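# Push square block flush and corner-aligned against board

## Task

Slide the square block and the flat board across the table until one full edge of the block lies flush along an edge or end of the board, with one block corner matching one board corner. Neither part may be lifted off the table, clamped in a gripper, or pinched between the two grippers; tipping a part over is allowed. At the end both must lie flat on the table, touching no fixed object other than the table, and must stay aligned without the robot holding them. Release them and move the grippers away before finishing.

## Robot and tools

Robot: two arms, left_arm and right_arm, each ending in a two-finger gripper. All poses and readings share one scene frame: origin on the table top midway between the arms, +x out over the table, +z up, left_arm on the +y side. The names left and right are just labels; they do not mean sides of a camera picture. Lengths are in metres, angles in radians, quaternions written w first (qw, qx, qy, qz).

Gripper axes: the fingers point along the gripper's +z and spread along its y. The reported end_effector_position sits between the pads when closed, about 2 cm short of the fingertips; closing pushes the tips about 10 mm further along +z. Opening runs from -1 (closed) to +1 (fully open, 0.084 m). grip_measured in results uses that same scale. For this job you push, so never squeeze a part: keep the fingers clear of the parts or use a closed gripper as a pusher.

execute_actions takes "actions", a list holding at most one item. An empty list just returns the current state. An action item has "rows" (1 to 15 rows) and optional "steps" (1 to 15, default 15, each step 1/30 s); each row is applied for one step and the final row repeats if steps outnumber rows. A wait item has only "steps" (up to 300), counted from the previous result, so your reply time is included. Each row is one list of 16 numbers covering both arms: left_arm x, y, z, qw, qx, qy, qz, opening, then right_arm in the same order. x, y, z and the quaternion are an absolute target pose for that gripper in the scene frame, not an offset. A target lying more than 0.6 m from the arm's last reported position along any of its gripper axes gets the call refused and nothing is sent. Each step, the commanded pose is clipped to within 70 mm and 16 degrees of the measured pose, so long trips need several calls. To hold an arm still, resend its last reported position together with the quaternion you have been commanding (not the drifted one) and its desired opening. Optional "pictures" (true/false) controls camera images.

move takes "target": one 16-number row as above (absolute poses for both arms, scene frame), and optional "speed" in m/s from 0.002 to 0.5 (default 0.25; rotation limited to twice that in rad/s). Both grippers travel straight lines finishing together, lasting 0.5 to 10 s; paths cut off at 10 s. Openings are applied at the start. Paths ignore obstacles and the other arm. Faster moves and targets set deeper past a contact push harder, so approach parts slowly and aim only a little past the contact. The result has a "move:" line: the ending (done, off_target, moving, held, fault) and any limits (paced = pose clipped; held = a check blocked some steps, after which the arm may surge), plus each gripper's remaining distance from its target.

Replying without any tool call ends everything.

Result lines: per arm, position, quaternion and velocities; "Hand target" is where the controller is now driving each gripper; "pose unreachable" means the clearance check altered or blocked that arm's command, with HELD marking affected steps. Reported hand positions can be off, more so at long reach. After an action ends, an arm keeps going only to its last clipped pose, so check the result and send the remainder.

Joint ranges (rad): waist ±6.283, shoulder ±2.304, elbow -4.224 to 0.061, forearm roll ±6.283, wrist pitch ±2.164, wrist roll ±6.283. Load limits (N m): waist 53.4, shoulder 53.4, elbow 44.5, forearm roll 24, wrist pitch 16.9, wrist roll 16.9. Reaching a load limit causes a torque fault: the arm backs off, freezes 10 s and drops the rest of the call. Motors heat under load; a MOTOR HOT line appears at 65 °C and at 80 °C the arm is braked until cool.

Avoid: lifting, gripping or pinching the parts between grippers; pushing anything off the table; hard or fast impacts; arms colliding or pressing on each other. Loose objects may occasionally get nudged by outside disturbance, so check alignment before finishing. Elapsed time, including reply time, lowers the result, and smooth, low-effort motion helps. Typical order: look, locate both parts with the head cameras (zoom as needed), lower a gripper to just above the table beside a part, push slowly to bring edges flush and corners matched, then raise and move both grippers clear, confirm the parts rest flat and aligned, and call finished_scene.

Each tool is called after "Emit:" by a JSON object that holds its "api" and its "payload", one argument or row to a line.

Reference images:

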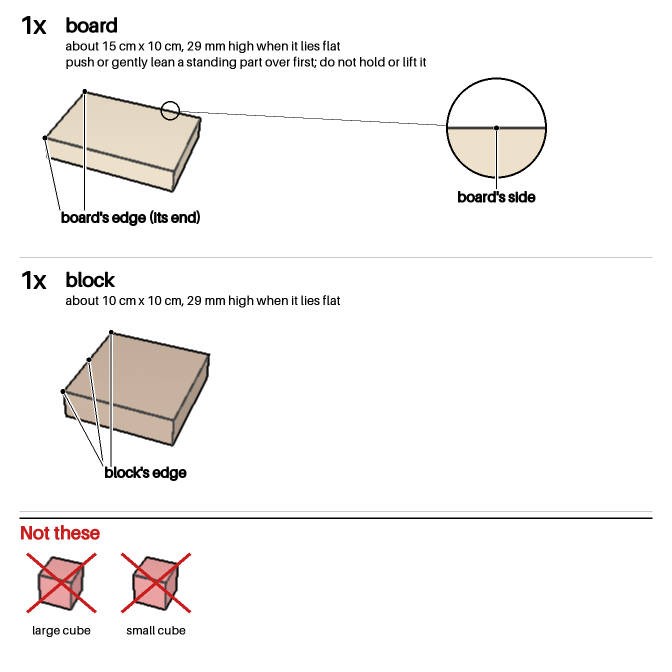

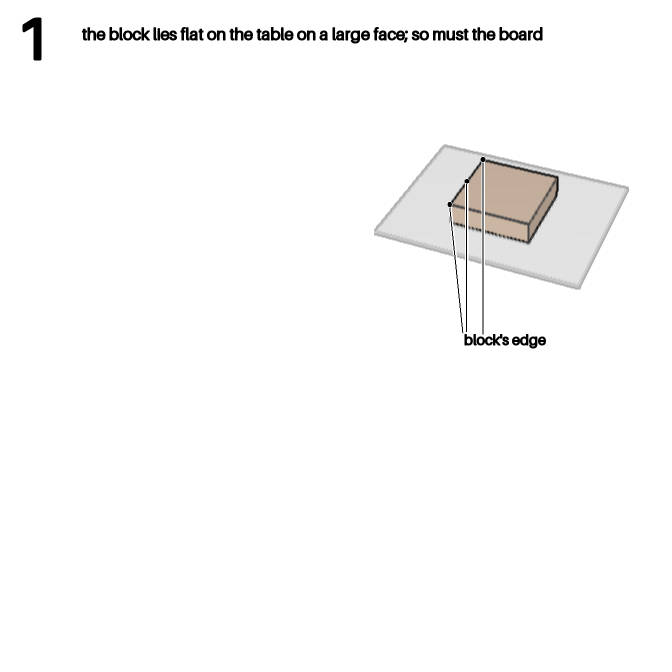

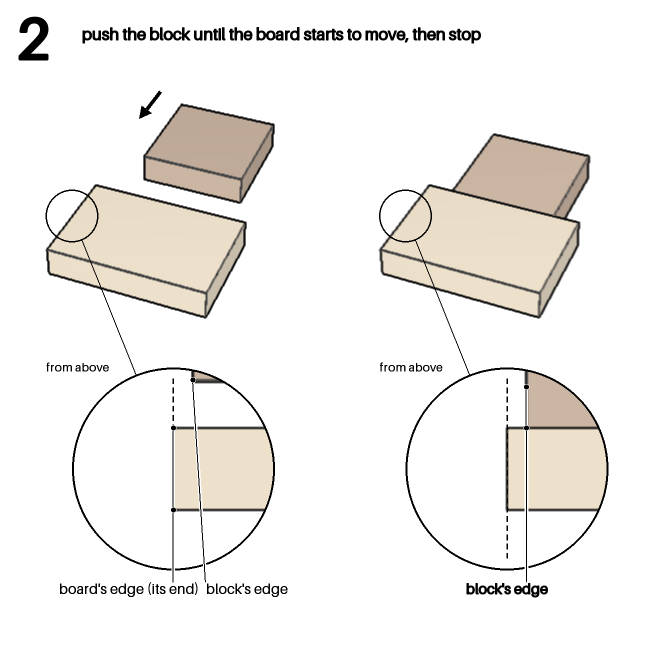

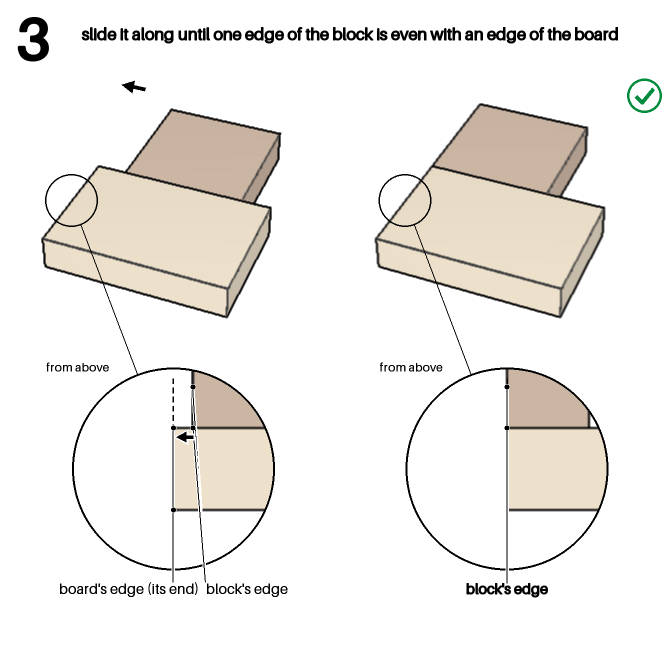

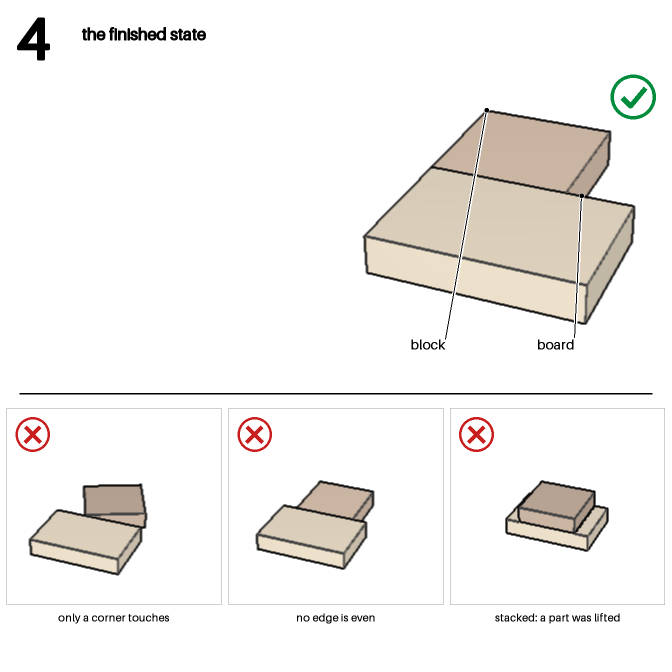

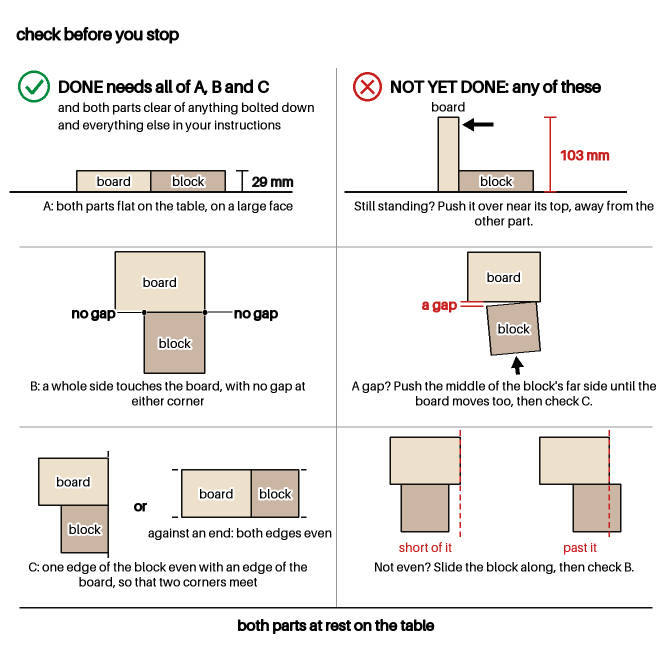

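## Session

Emit:
{"api": "execute_actions", "payload": {
  "actions": []
}}

Scene clock: 0.00 s of 4267.00 s.
left_arm: end_effector_position=(+0.8130, -0.1517, +0.2507) grip_measured=+1.00 end_effector_quat_wxyz=(+0.464, -0.085, +0.780, -0.411) end_effector_velocity=(+0.000, +0.001, +0.001) end_effector_angular_velocity=(+0.000, +0.000, +0.001) | right_arm: end_effector_position=(+0.2060, -0.1984, +0.1731) grip_measured=+1.00 end_effector_quat_wxyz=(+0.732, +0.656, -0.155, -0.099) end_effector_velocity=(+0.000, -0.000, -0.000) end_effector_angular_velocity=(-0.000, -0.001, -0.001)
Joint positions: left_arm=[-0.612 -1.305 -2.177  3.029 -0.468 -0.744  0.084] | right_arm=[ 0.936 -0.992 -0.988 -0.307 -1.659  1.67   0.084]
Joint velocities: left_arm=[ 0.001  0.002  0.001  0.     0.001 -0.    -0.   ] | right_arm=[-0.001 -0.     0.     0.     0.     0.001  0.   ]
Hand target (left_arm): +0.813, -0.152, +0.251; +0.464, -0.085, +0.780, -0.411
Hand target (right_arm): +0.206, -0.198, +0.173; +0.732, +0.656, -0.155, -0.099

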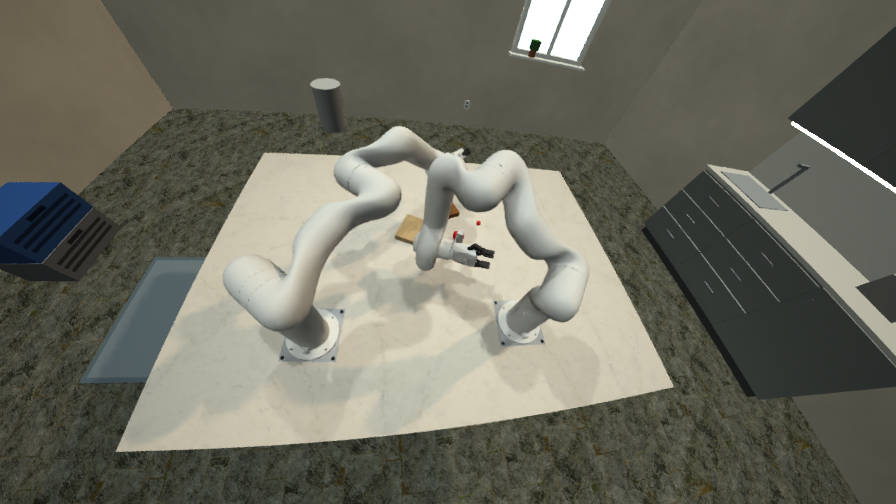

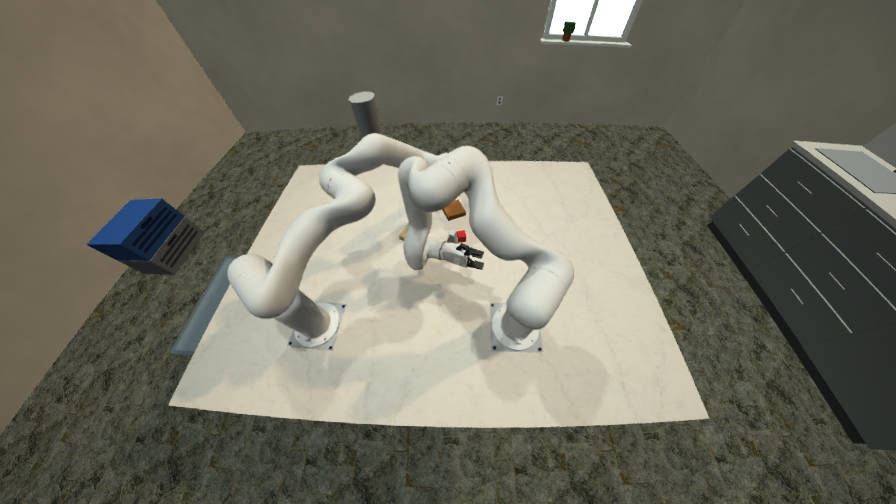

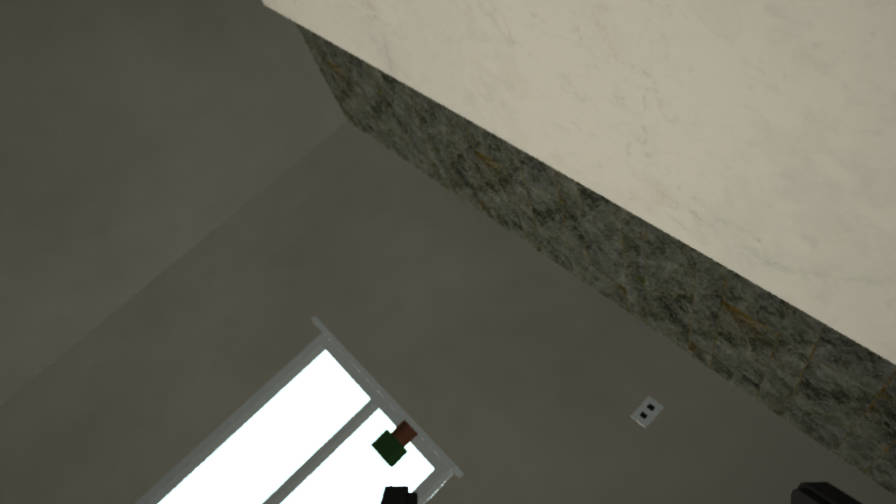

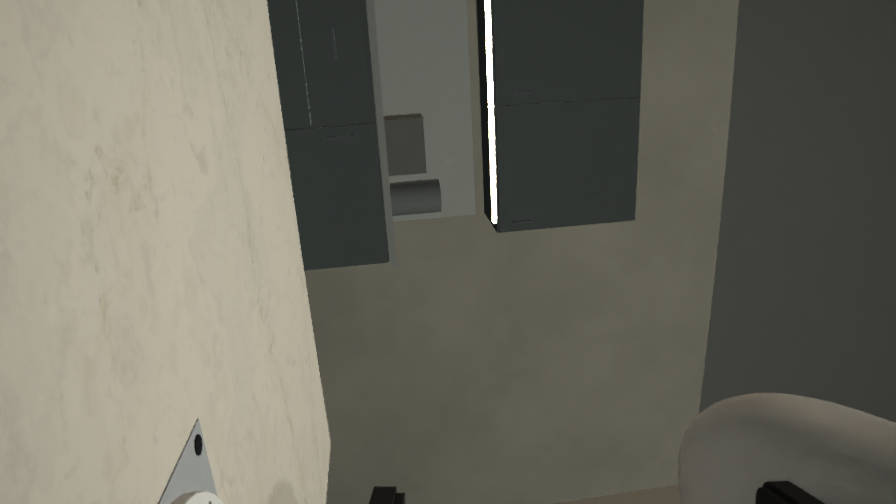

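Emit:
{"api": "move", "payload": {
  "target": [0.55,0.3,0.35,0.464,-0.085,0.78,-0.411,1,0.3,-0.3,0.3,0,1,0,0,1]
}}

Emit:
{"api": "move", "payload": {
  "target": [0.45,0.5,0.4,0.464,-0.085,0.78,-0.411,1,0.42,-0.1,0.42,0,1,0,0,1]
}}

Scene clock: 9.40 s of 4267.00 s.
left_arm: end_effector_position=(+0.5498, +0.2996, +0.3494) grip_measured=+1.00 end_effector_quat_wxyz=(+0.465, -0.084, +0.780, -0.411) end_effector_velocity=(-0.001, +0.002, +0.001) end_effector_angular_velocity=(+0.000, -0.001, -0.001) | right_arm: end_effector_position=(+0.2986, -0.3003, +0.2990) grip_measured=+1.00 end_effector_quat_wxyz=(+0.000, +1.000, +0.000, -0.000) end_effector_velocity=(-0.000, -0.000, +0.000) end_effector_angular_velocity=(+0.012, +0.004, +0.003)
Joint positions: left_arm=[-0.063 -0.183 -0.558  3.719 -1.014 -1.038  0.084] | right_arm=[ 0.176  0.265 -0.516 -0.    -0.782  0.138  0.084]
Joint velocities: left_arm=[ 0.005  0.004  0.003  0.007 -0.001 -0.002 -0.   ] | right_arm=[-0.012  0.    -0.001  0.018 -0.003 -0.028 -0.   ]
Hand target (left_arm): +0.550, +0.300, +0.349; +0.465, -0.084, +0.780, -0.411
Hand target (right_arm): +0.299, -0.300, +0.299; -0.001, +1.000, +0.000, -0.000
Off the commanded pose (left_arm): 0.001 m, 0 deg.
Off the commanded pose (right_arm): 0.002 m, 0 deg.
After step 90, 2.43 s passed at rest.
move: done

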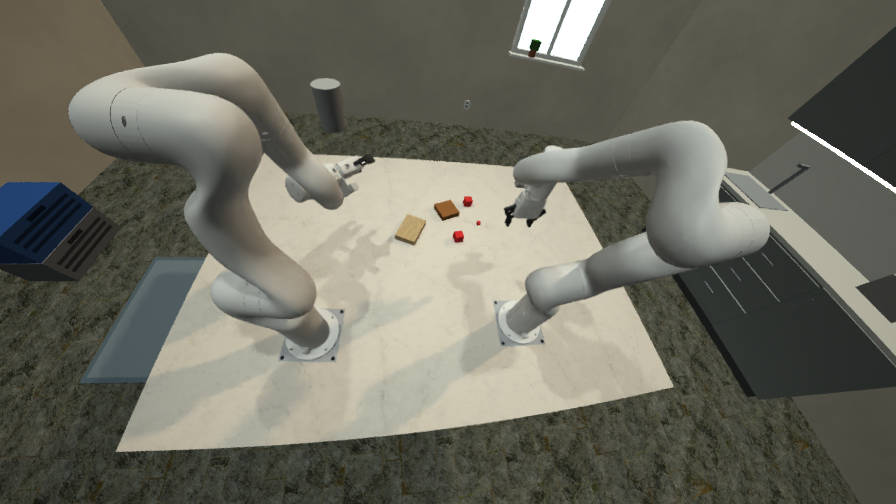

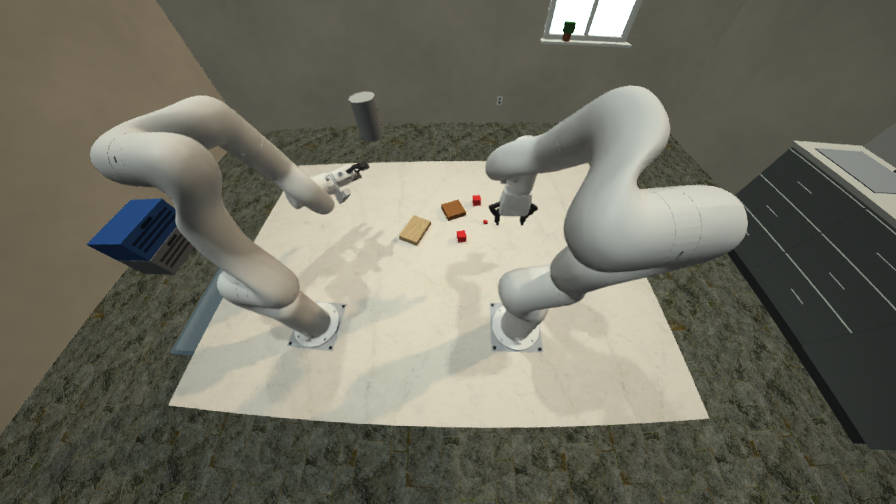

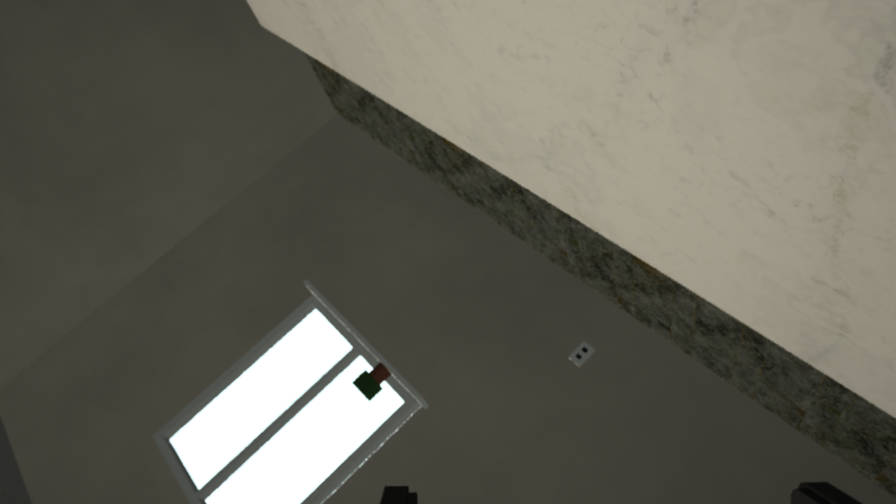

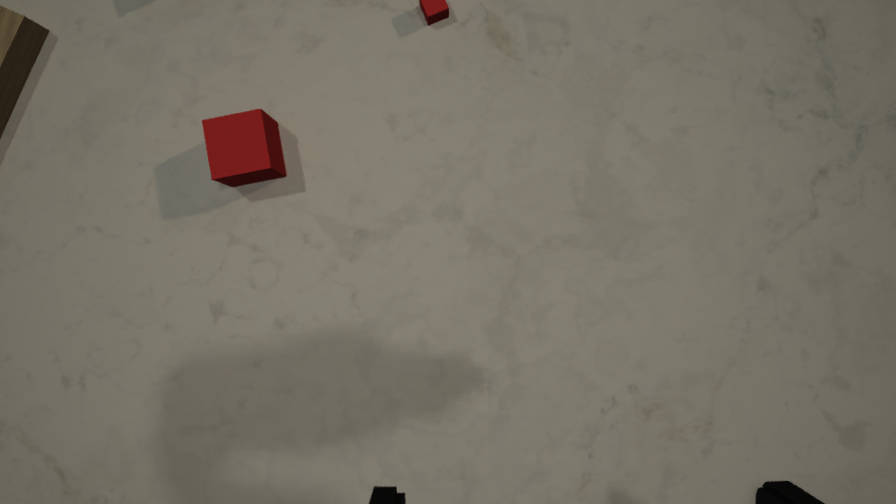

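Scene clock: 11.07 s of 4267.00 s.
left_arm: end_effector_position=(+0.4496, +0.4997, +0.3997) grip_measured=+1.00 end_effector_quat_wxyz=(+0.464, -0.084, +0.780, -0.411) end_effector_velocity=(-0.000, +0.002, +0.002) end_effector_angular_velocity=(-0.001, -0.002, +0.000) | right_arm: end_effector_position=(+0.4204, -0.1007, +0.4199) grip_measured=+1.00 end_effector_quat_wxyz=(+0.001, +1.000, -0.000, +0.001) end_effector_velocity=(+0.002, +0.002, -0.001) end_effector_angular_velocity=(-0.002, +0.001, +0.001)
Joint positions: left_arm=[ 0.592  0.088 -0.429  4.46  -1.162 -1.348  0.084] | right_arm=[ 0.557 -0.113 -1.151 -0.002 -1.038  0.521  0.084]
Joint velocities: left_arm=[ 0.007  0.001 -0.002  0.006 -0.004 -0.004  0.   ] | right_arm=[ 0.002 -0.007 -0.006 -0.002 -0.001  0.002  0.   ]
Hand target (left_arm): +0.450, +0.500, +0.400; +0.464, -0.084, +0.780, -0.411
Hand target (right_arm): +0.421, -0.100, +0.420; +0.001, +1.000, -0.000, +0.001
Off the commanded pose (left_arm): 0.001 m, 0 deg.
Off the commanded pose (right_arm): 0.001 m, 0 deg.
move: done

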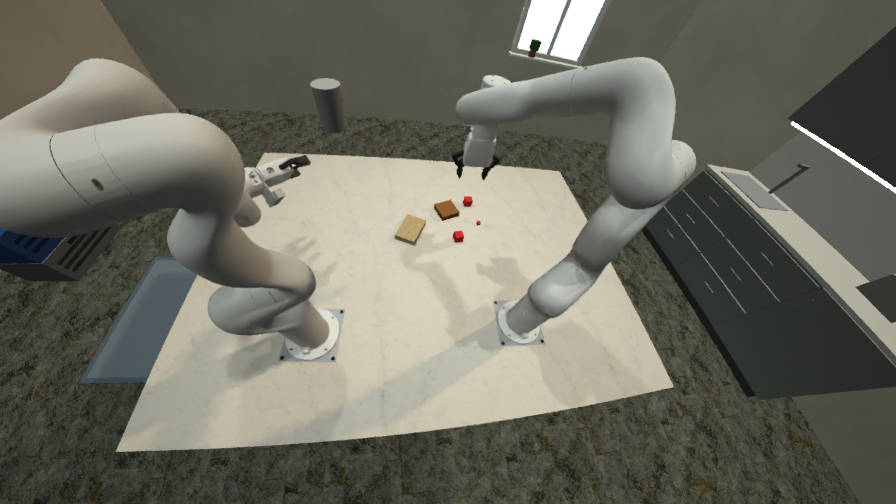

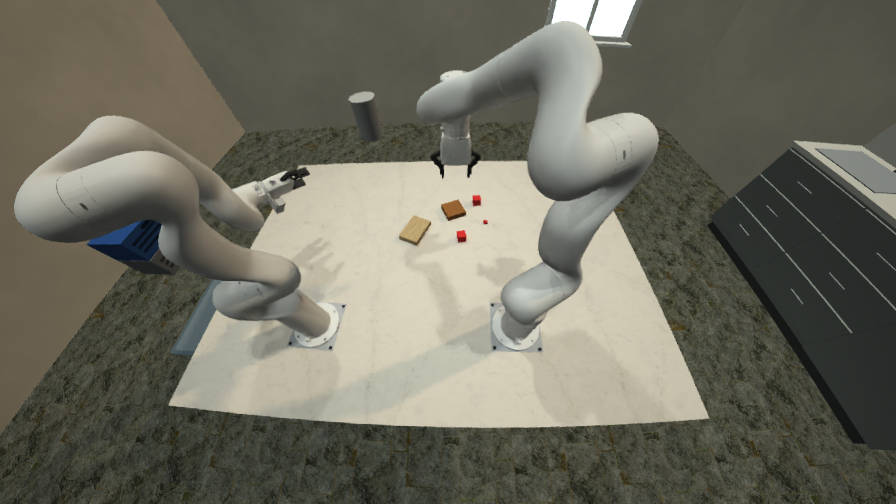

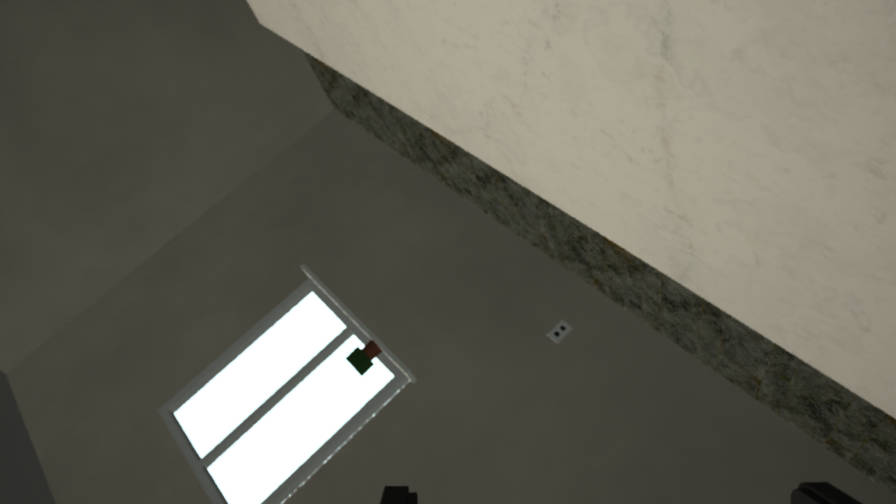

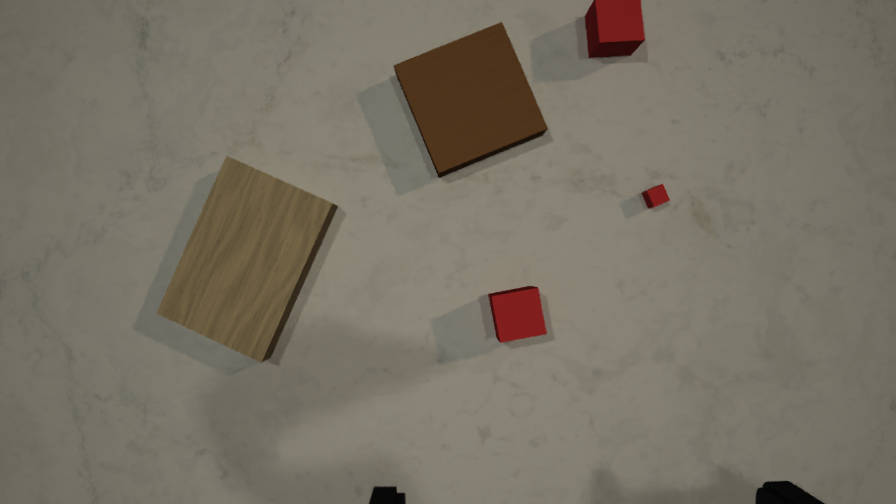

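Emit:
{"api": "move", "payload": {
  "target": [0.45,0.5,0.4,0.464,-0.085,0.78,-0.411,1,0.649,-0.163,0.09,0,0.552,0.834,0,0.3]
}}

Emit:
{"api": "move", "payload": {
  "target": [0.45,0.5,0.4,0.464,-0.085,0.78,-0.411,1,0.649,-0.163,0.032,0,0.552,0.834,0,0.3],
  "speed": 0.06
}}

Emit:
{"api": "move", "payload": {
  "target": [0.45,0.5,0.4,0.464,-0.085,0.78,-0.411,1,0.61,-0.082,0.032,0,0.707,0.707,0,0.3],
  "speed": 0.05
}}

Scene clock: 32.03 s of 4267.00 s.
left_arm: end_effector_position=(+0.4500, +0.5000, +0.4000) grip_measured=+1.00 end_effector_quat_wxyz=(+0.464, -0.085, +0.780, -0.411) end_effector_velocity=(+0.000, +0.000, +0.000) end_effector_angular_velocity=(+0.001, -0.000, +0.001) | right_arm: end_effector_position=(+0.6486, -0.1629, +0.0904) grip_measured=+0.29 end_effector_quat_wxyz=(-0.000, +0.552, +0.834, +0.000) end_effector_velocity=(+0.001, -0.001, -0.002) end_effector_angular_velocity=(+0.002, +0.004, +0.010)
Joint positions: left_arm=[ 0.592  0.088 -0.43   4.46  -1.163 -1.349  0.084] | right_arm=[ 0.306 -0.92  -1.524  0.002 -0.604 -1.705  0.056]
Joint velocities: left_arm=[-0.     0.    -0.001 -0.     0.001  0.     0.   ] | right_arm=[-0.003 -0.007 -0.006  0.005 -0.003 -0.018 -0.   ]
Hand target (left_arm): +0.450, +0.500, +0.400; +0.464, -0.085, +0.780, -0.411
Hand target (right_arm): +0.649, -0.163, +0.090; -0.001, +0.552, +0.834, +0.000
Off the commanded pose (left_arm): 0.000 m, 0 deg.
Off the commanded pose (right_arm): 0.001 m, 0 deg.
After step 90, 13.53 s passed at rest.
move: done

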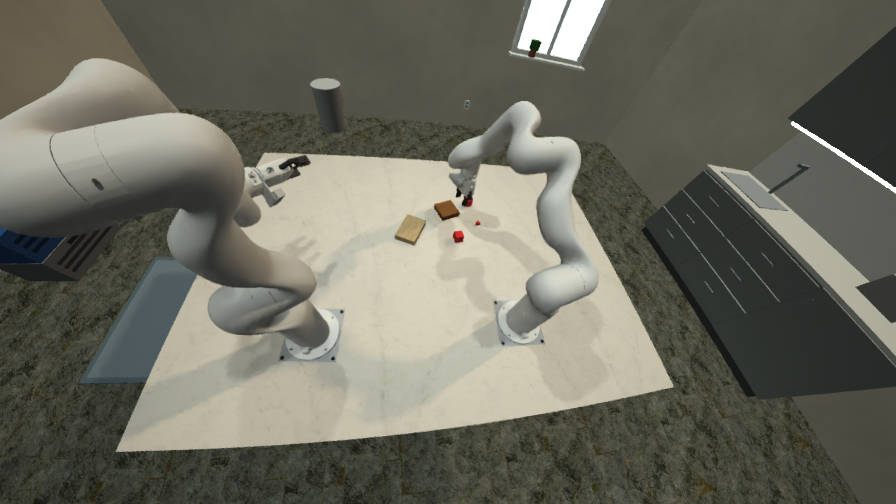

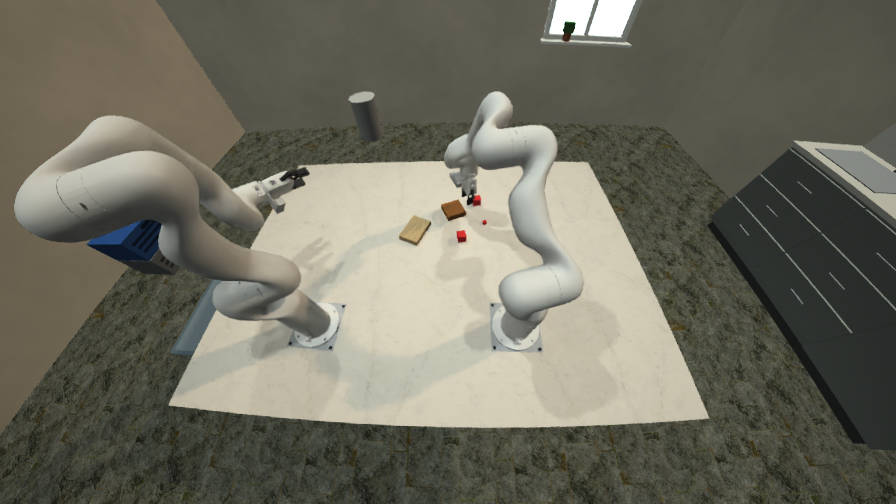

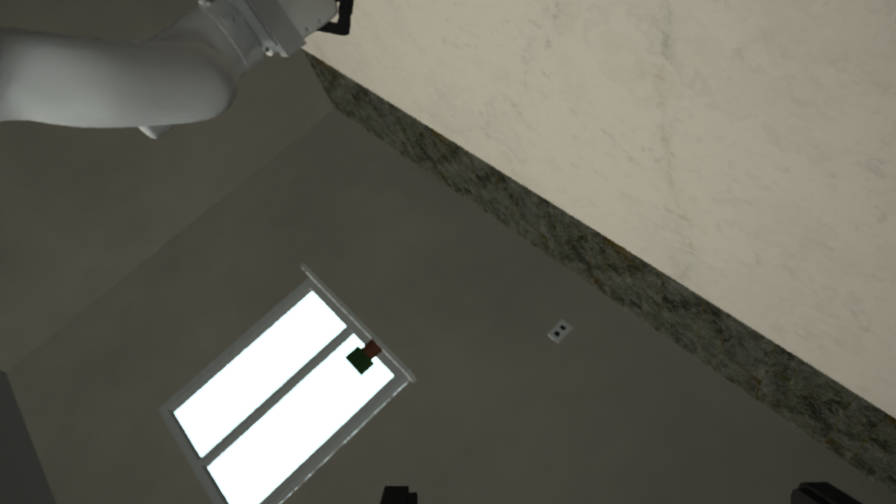

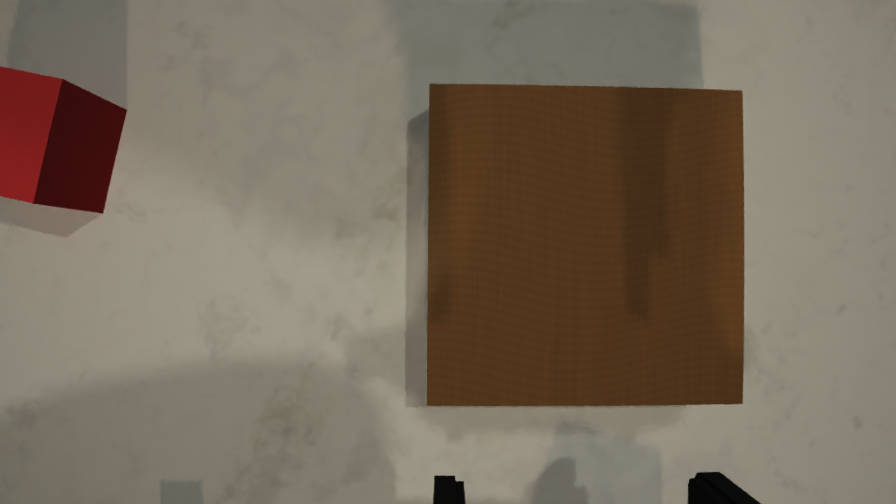

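Scene clock: 33.37 s of 4267.00 s.
left_arm: end_effector_position=(+0.4500, +0.5000, +0.4000) grip_measured=+1.00 end_effector_quat_wxyz=(+0.464, -0.085, +0.780, -0.411) end_effector_velocity=(+0.000, +0.001, -0.000) end_effector_angular_velocity=(+0.000, +0.001, +0.002) | right_arm: end_effector_position=(+0.6491, -0.1630, +0.0323) grip_measured=+0.29 end_effector_quat_wxyz=(+0.000, +0.552, +0.834, +0.000) end_effector_velocity=(+0.000, -0.000, -0.002) end_effector_angular_velocity=(-0.000, +0.000, -0.002)
Joint positions: left_arm=[ 0.592  0.088 -0.43   4.46  -1.163 -1.349  0.084] | right_arm=[ 0.306 -1.017 -1.545  0.    -0.528 -1.704  0.056]
Joint velocities: left_arm=[ 0.    -0.001 -0.001 -0.001  0.001  0.    -0.   ] | right_arm=[-0.    -0.004 -0.002  0.     0.002  0.001 -0.   ]
Hand target (left_arm): +0.450, +0.500, +0.400; +0.464, -0.085, +0.780, -0.411
Hand target (right_arm): +0.649, -0.163, +0.032; -0.000, +0.552, +0.834, +0.000
Off the commanded pose (left_arm): 0.000 m, 0 deg.
Off the commanded pose (right_arm): 0.000 m, 0 deg.
move: done

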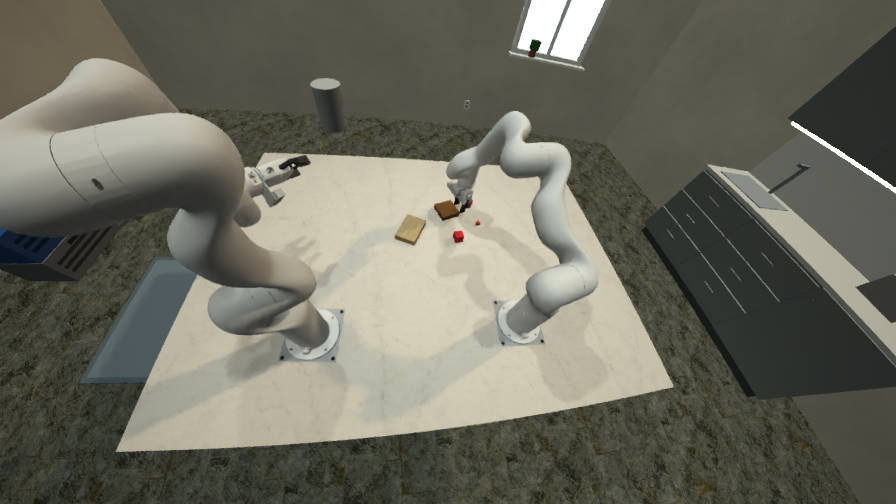

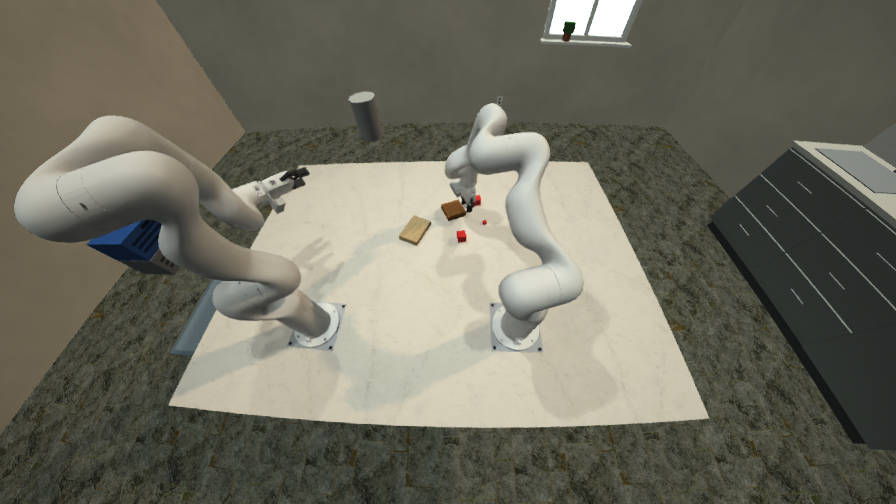

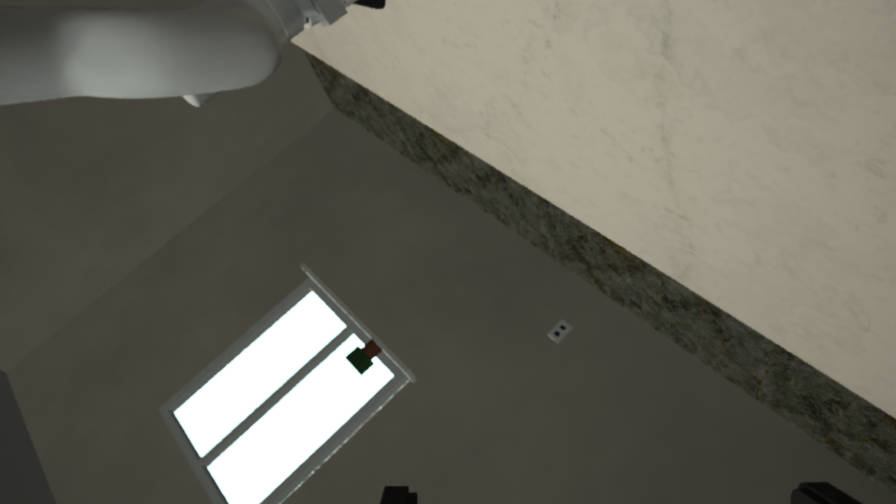

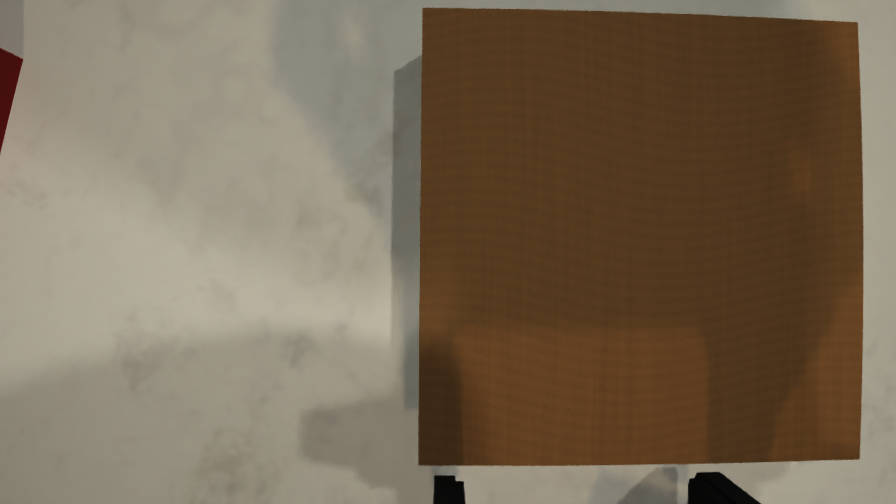

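Scene clock: 37.67 s of 4267.00 s.
left_arm: end_effector_position=(+0.4500, +0.5000, +0.4000) grip_measured=+1.00 end_effector_quat_wxyz=(+0.464, -0.085, +0.780, -0.411) end_effector_velocity=(+0.000, +0.000, -0.000) end_effector_angular_velocity=(-0.001, +0.001, +0.001) | right_arm: end_effector_position=(+0.6102, -0.0823, +0.0320) grip_measured=+0.29 end_effector_quat_wxyz=(+0.000, +0.707, +0.707, -0.000) end_effector_velocity=(-0.000, +0.002, +0.001) end_effector_angular_velocity=(+0.000, -0.002, -0.012)
Joint positions: left_arm=[ 0.592  0.088 -0.43   4.46  -1.163 -1.349  0.084] | right_arm=[ 0.439 -0.997 -1.505 -0.001 -0.508 -1.17   0.056]
Joint velocities: left_arm=[-0.    -0.002 -0.001 -0.001  0.     0.    -0.   ] | right_arm=[ 0.003  0.001 -0.    -0.001  0.001  0.016  0.   ]
Hand target (left_arm): +0.450, +0.500, +0.400; +0.464, -0.085, +0.780, -0.411
Hand target (right_arm): +0.610, -0.082, +0.032; +0.000, +0.707, +0.707, -0.000
Off the commanded pose (left_arm): 0.000 m, 0 deg.
Off the commanded pose (right_arm): 0.000 m, 0 deg.
move: done

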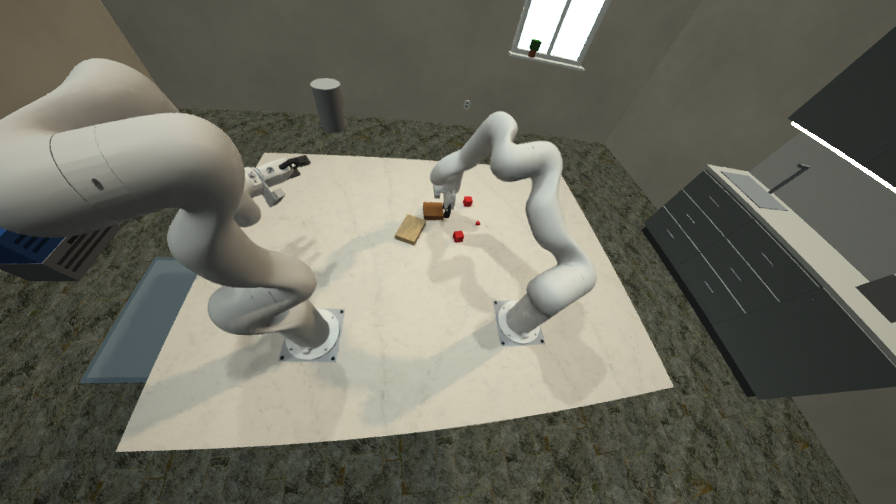

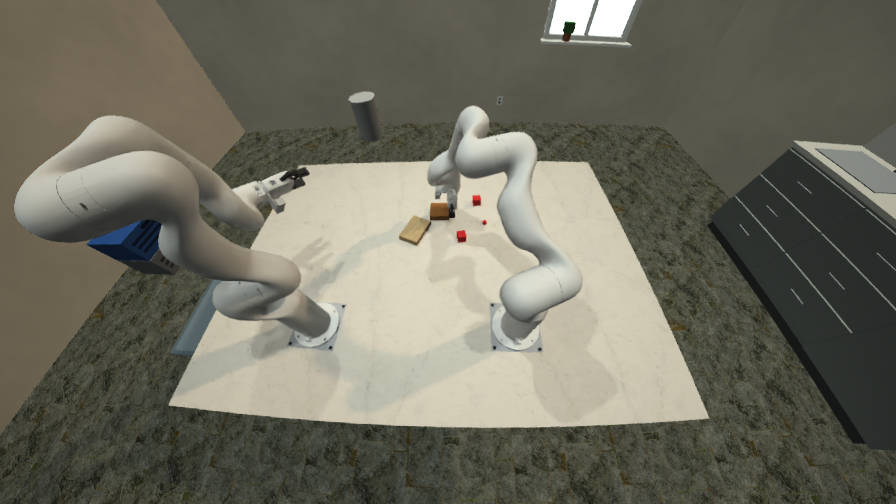

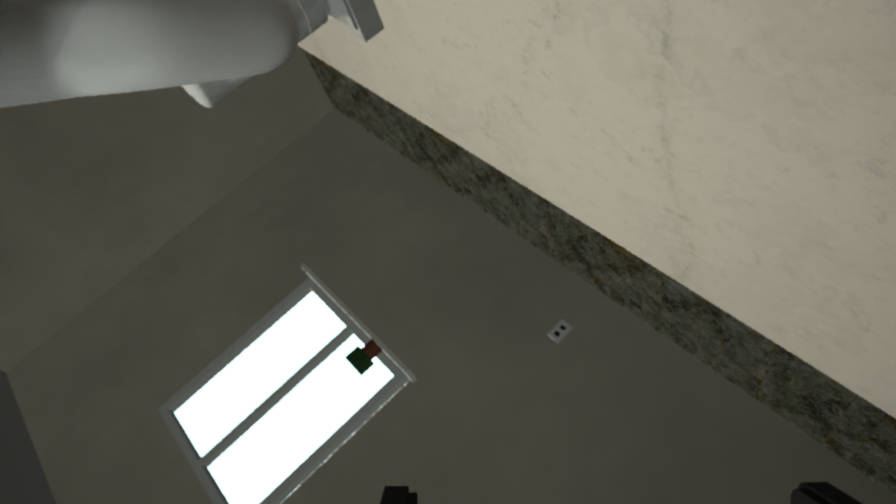

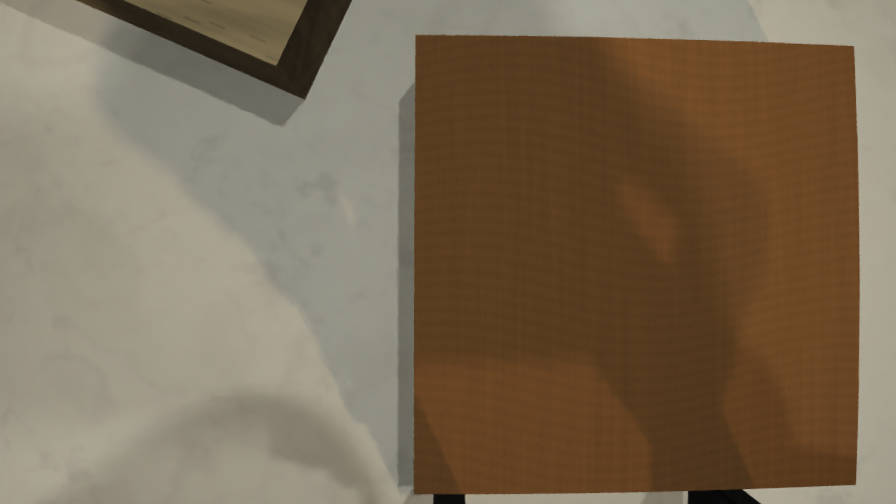

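Emit:
{"api": "move", "payload": {
  "target": [0.45,0.5,0.4,0.464,-0.085,0.78,-0.411,1,0.576,-0.008,0.032,0,0.839,0.545,0,0.3],
  "speed": 0.05
}}

Scene clock: 48.47 s of 4267.00 s.
left_arm: end_effector_position=(+0.4500, +0.5000, +0.4000) grip_measured=+1.00 end_effector_quat_wxyz=(+0.464, -0.085, +0.780, -0.411) end_effector_velocity=(-0.000, +0.000, -0.001) end_effector_angular_velocity=(-0.001, +0.003, -0.000) | right_arm: end_effector_position=(+0.5762, -0.0082, +0.0320) grip_measured=+0.29 end_effector_quat_wxyz=(+0.000, +0.838, +0.545, +0.000) end_effector_velocity=(-0.001, +0.002, -0.000) end_effector_angular_velocity=(-0.001, -0.001, -0.011)
Joint positions: left_arm=[ 0.592  0.088 -0.43   4.46  -1.163 -1.349  0.084] | right_arm=[ 0.561 -1.002 -1.515 -0.001 -0.513 -0.629  0.056]
Joint velocities: left_arm=[ 0.    -0.003  0.     0.001  0.     0.    -0.   ] | right_arm=[ 0.003 -0.001 -0.001 -0.003  0.001  0.016  0.   ]
Hand target (left_arm): +0.450, +0.500, +0.400; +0.464, -0.085, +0.780, -0.411
Hand target (right_arm): +0.576, -0.008, +0.032; +0.000, +0.839, +0.545, +0.000
Off the commanded pose (left_arm): 0.000 m, 0 deg.
Off the commanded pose (right_arm): 0.000 m, 0 deg.
After step 90, 3.33 s passed at rest.
move: done

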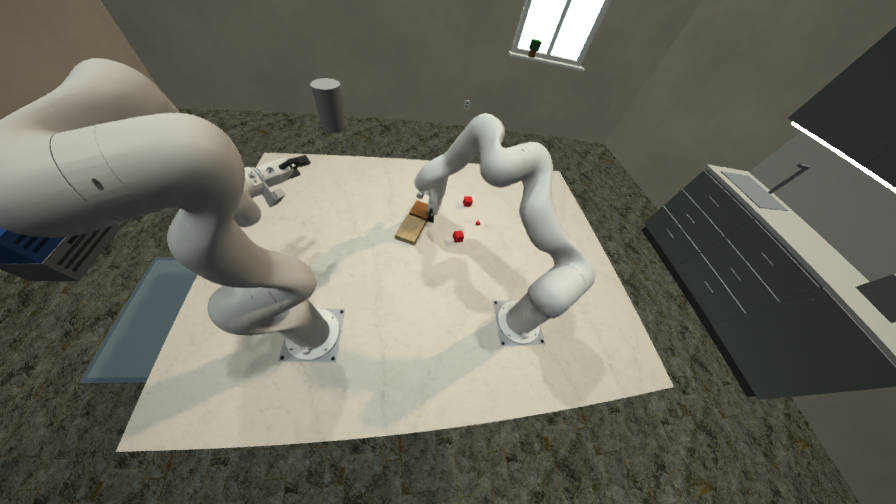

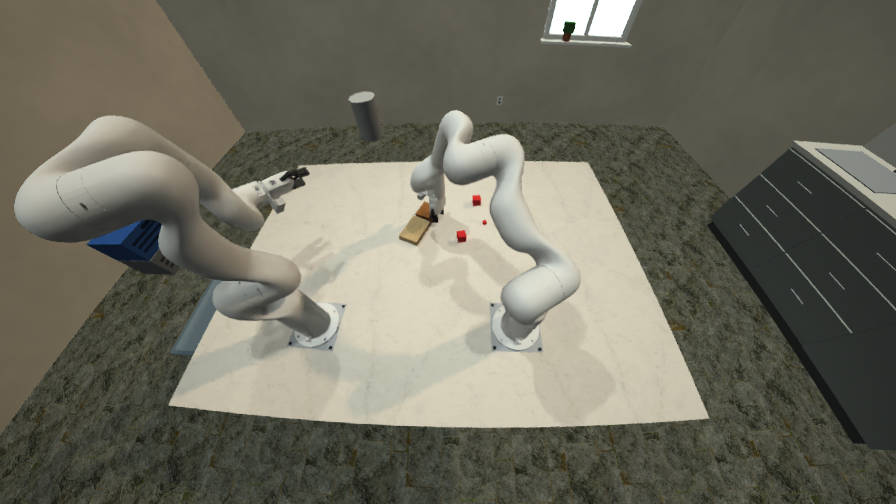

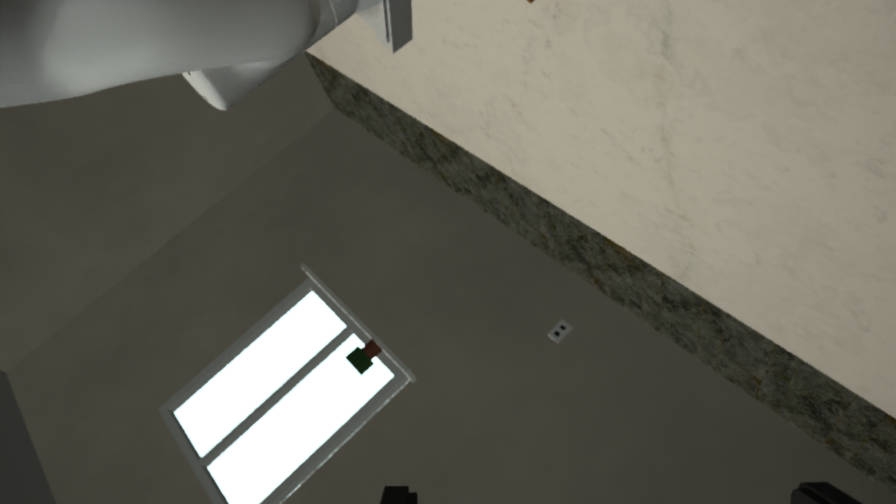

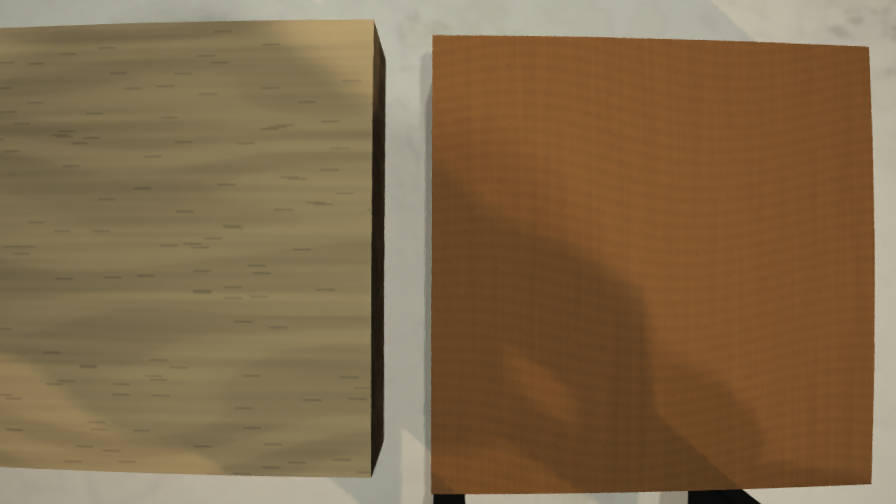

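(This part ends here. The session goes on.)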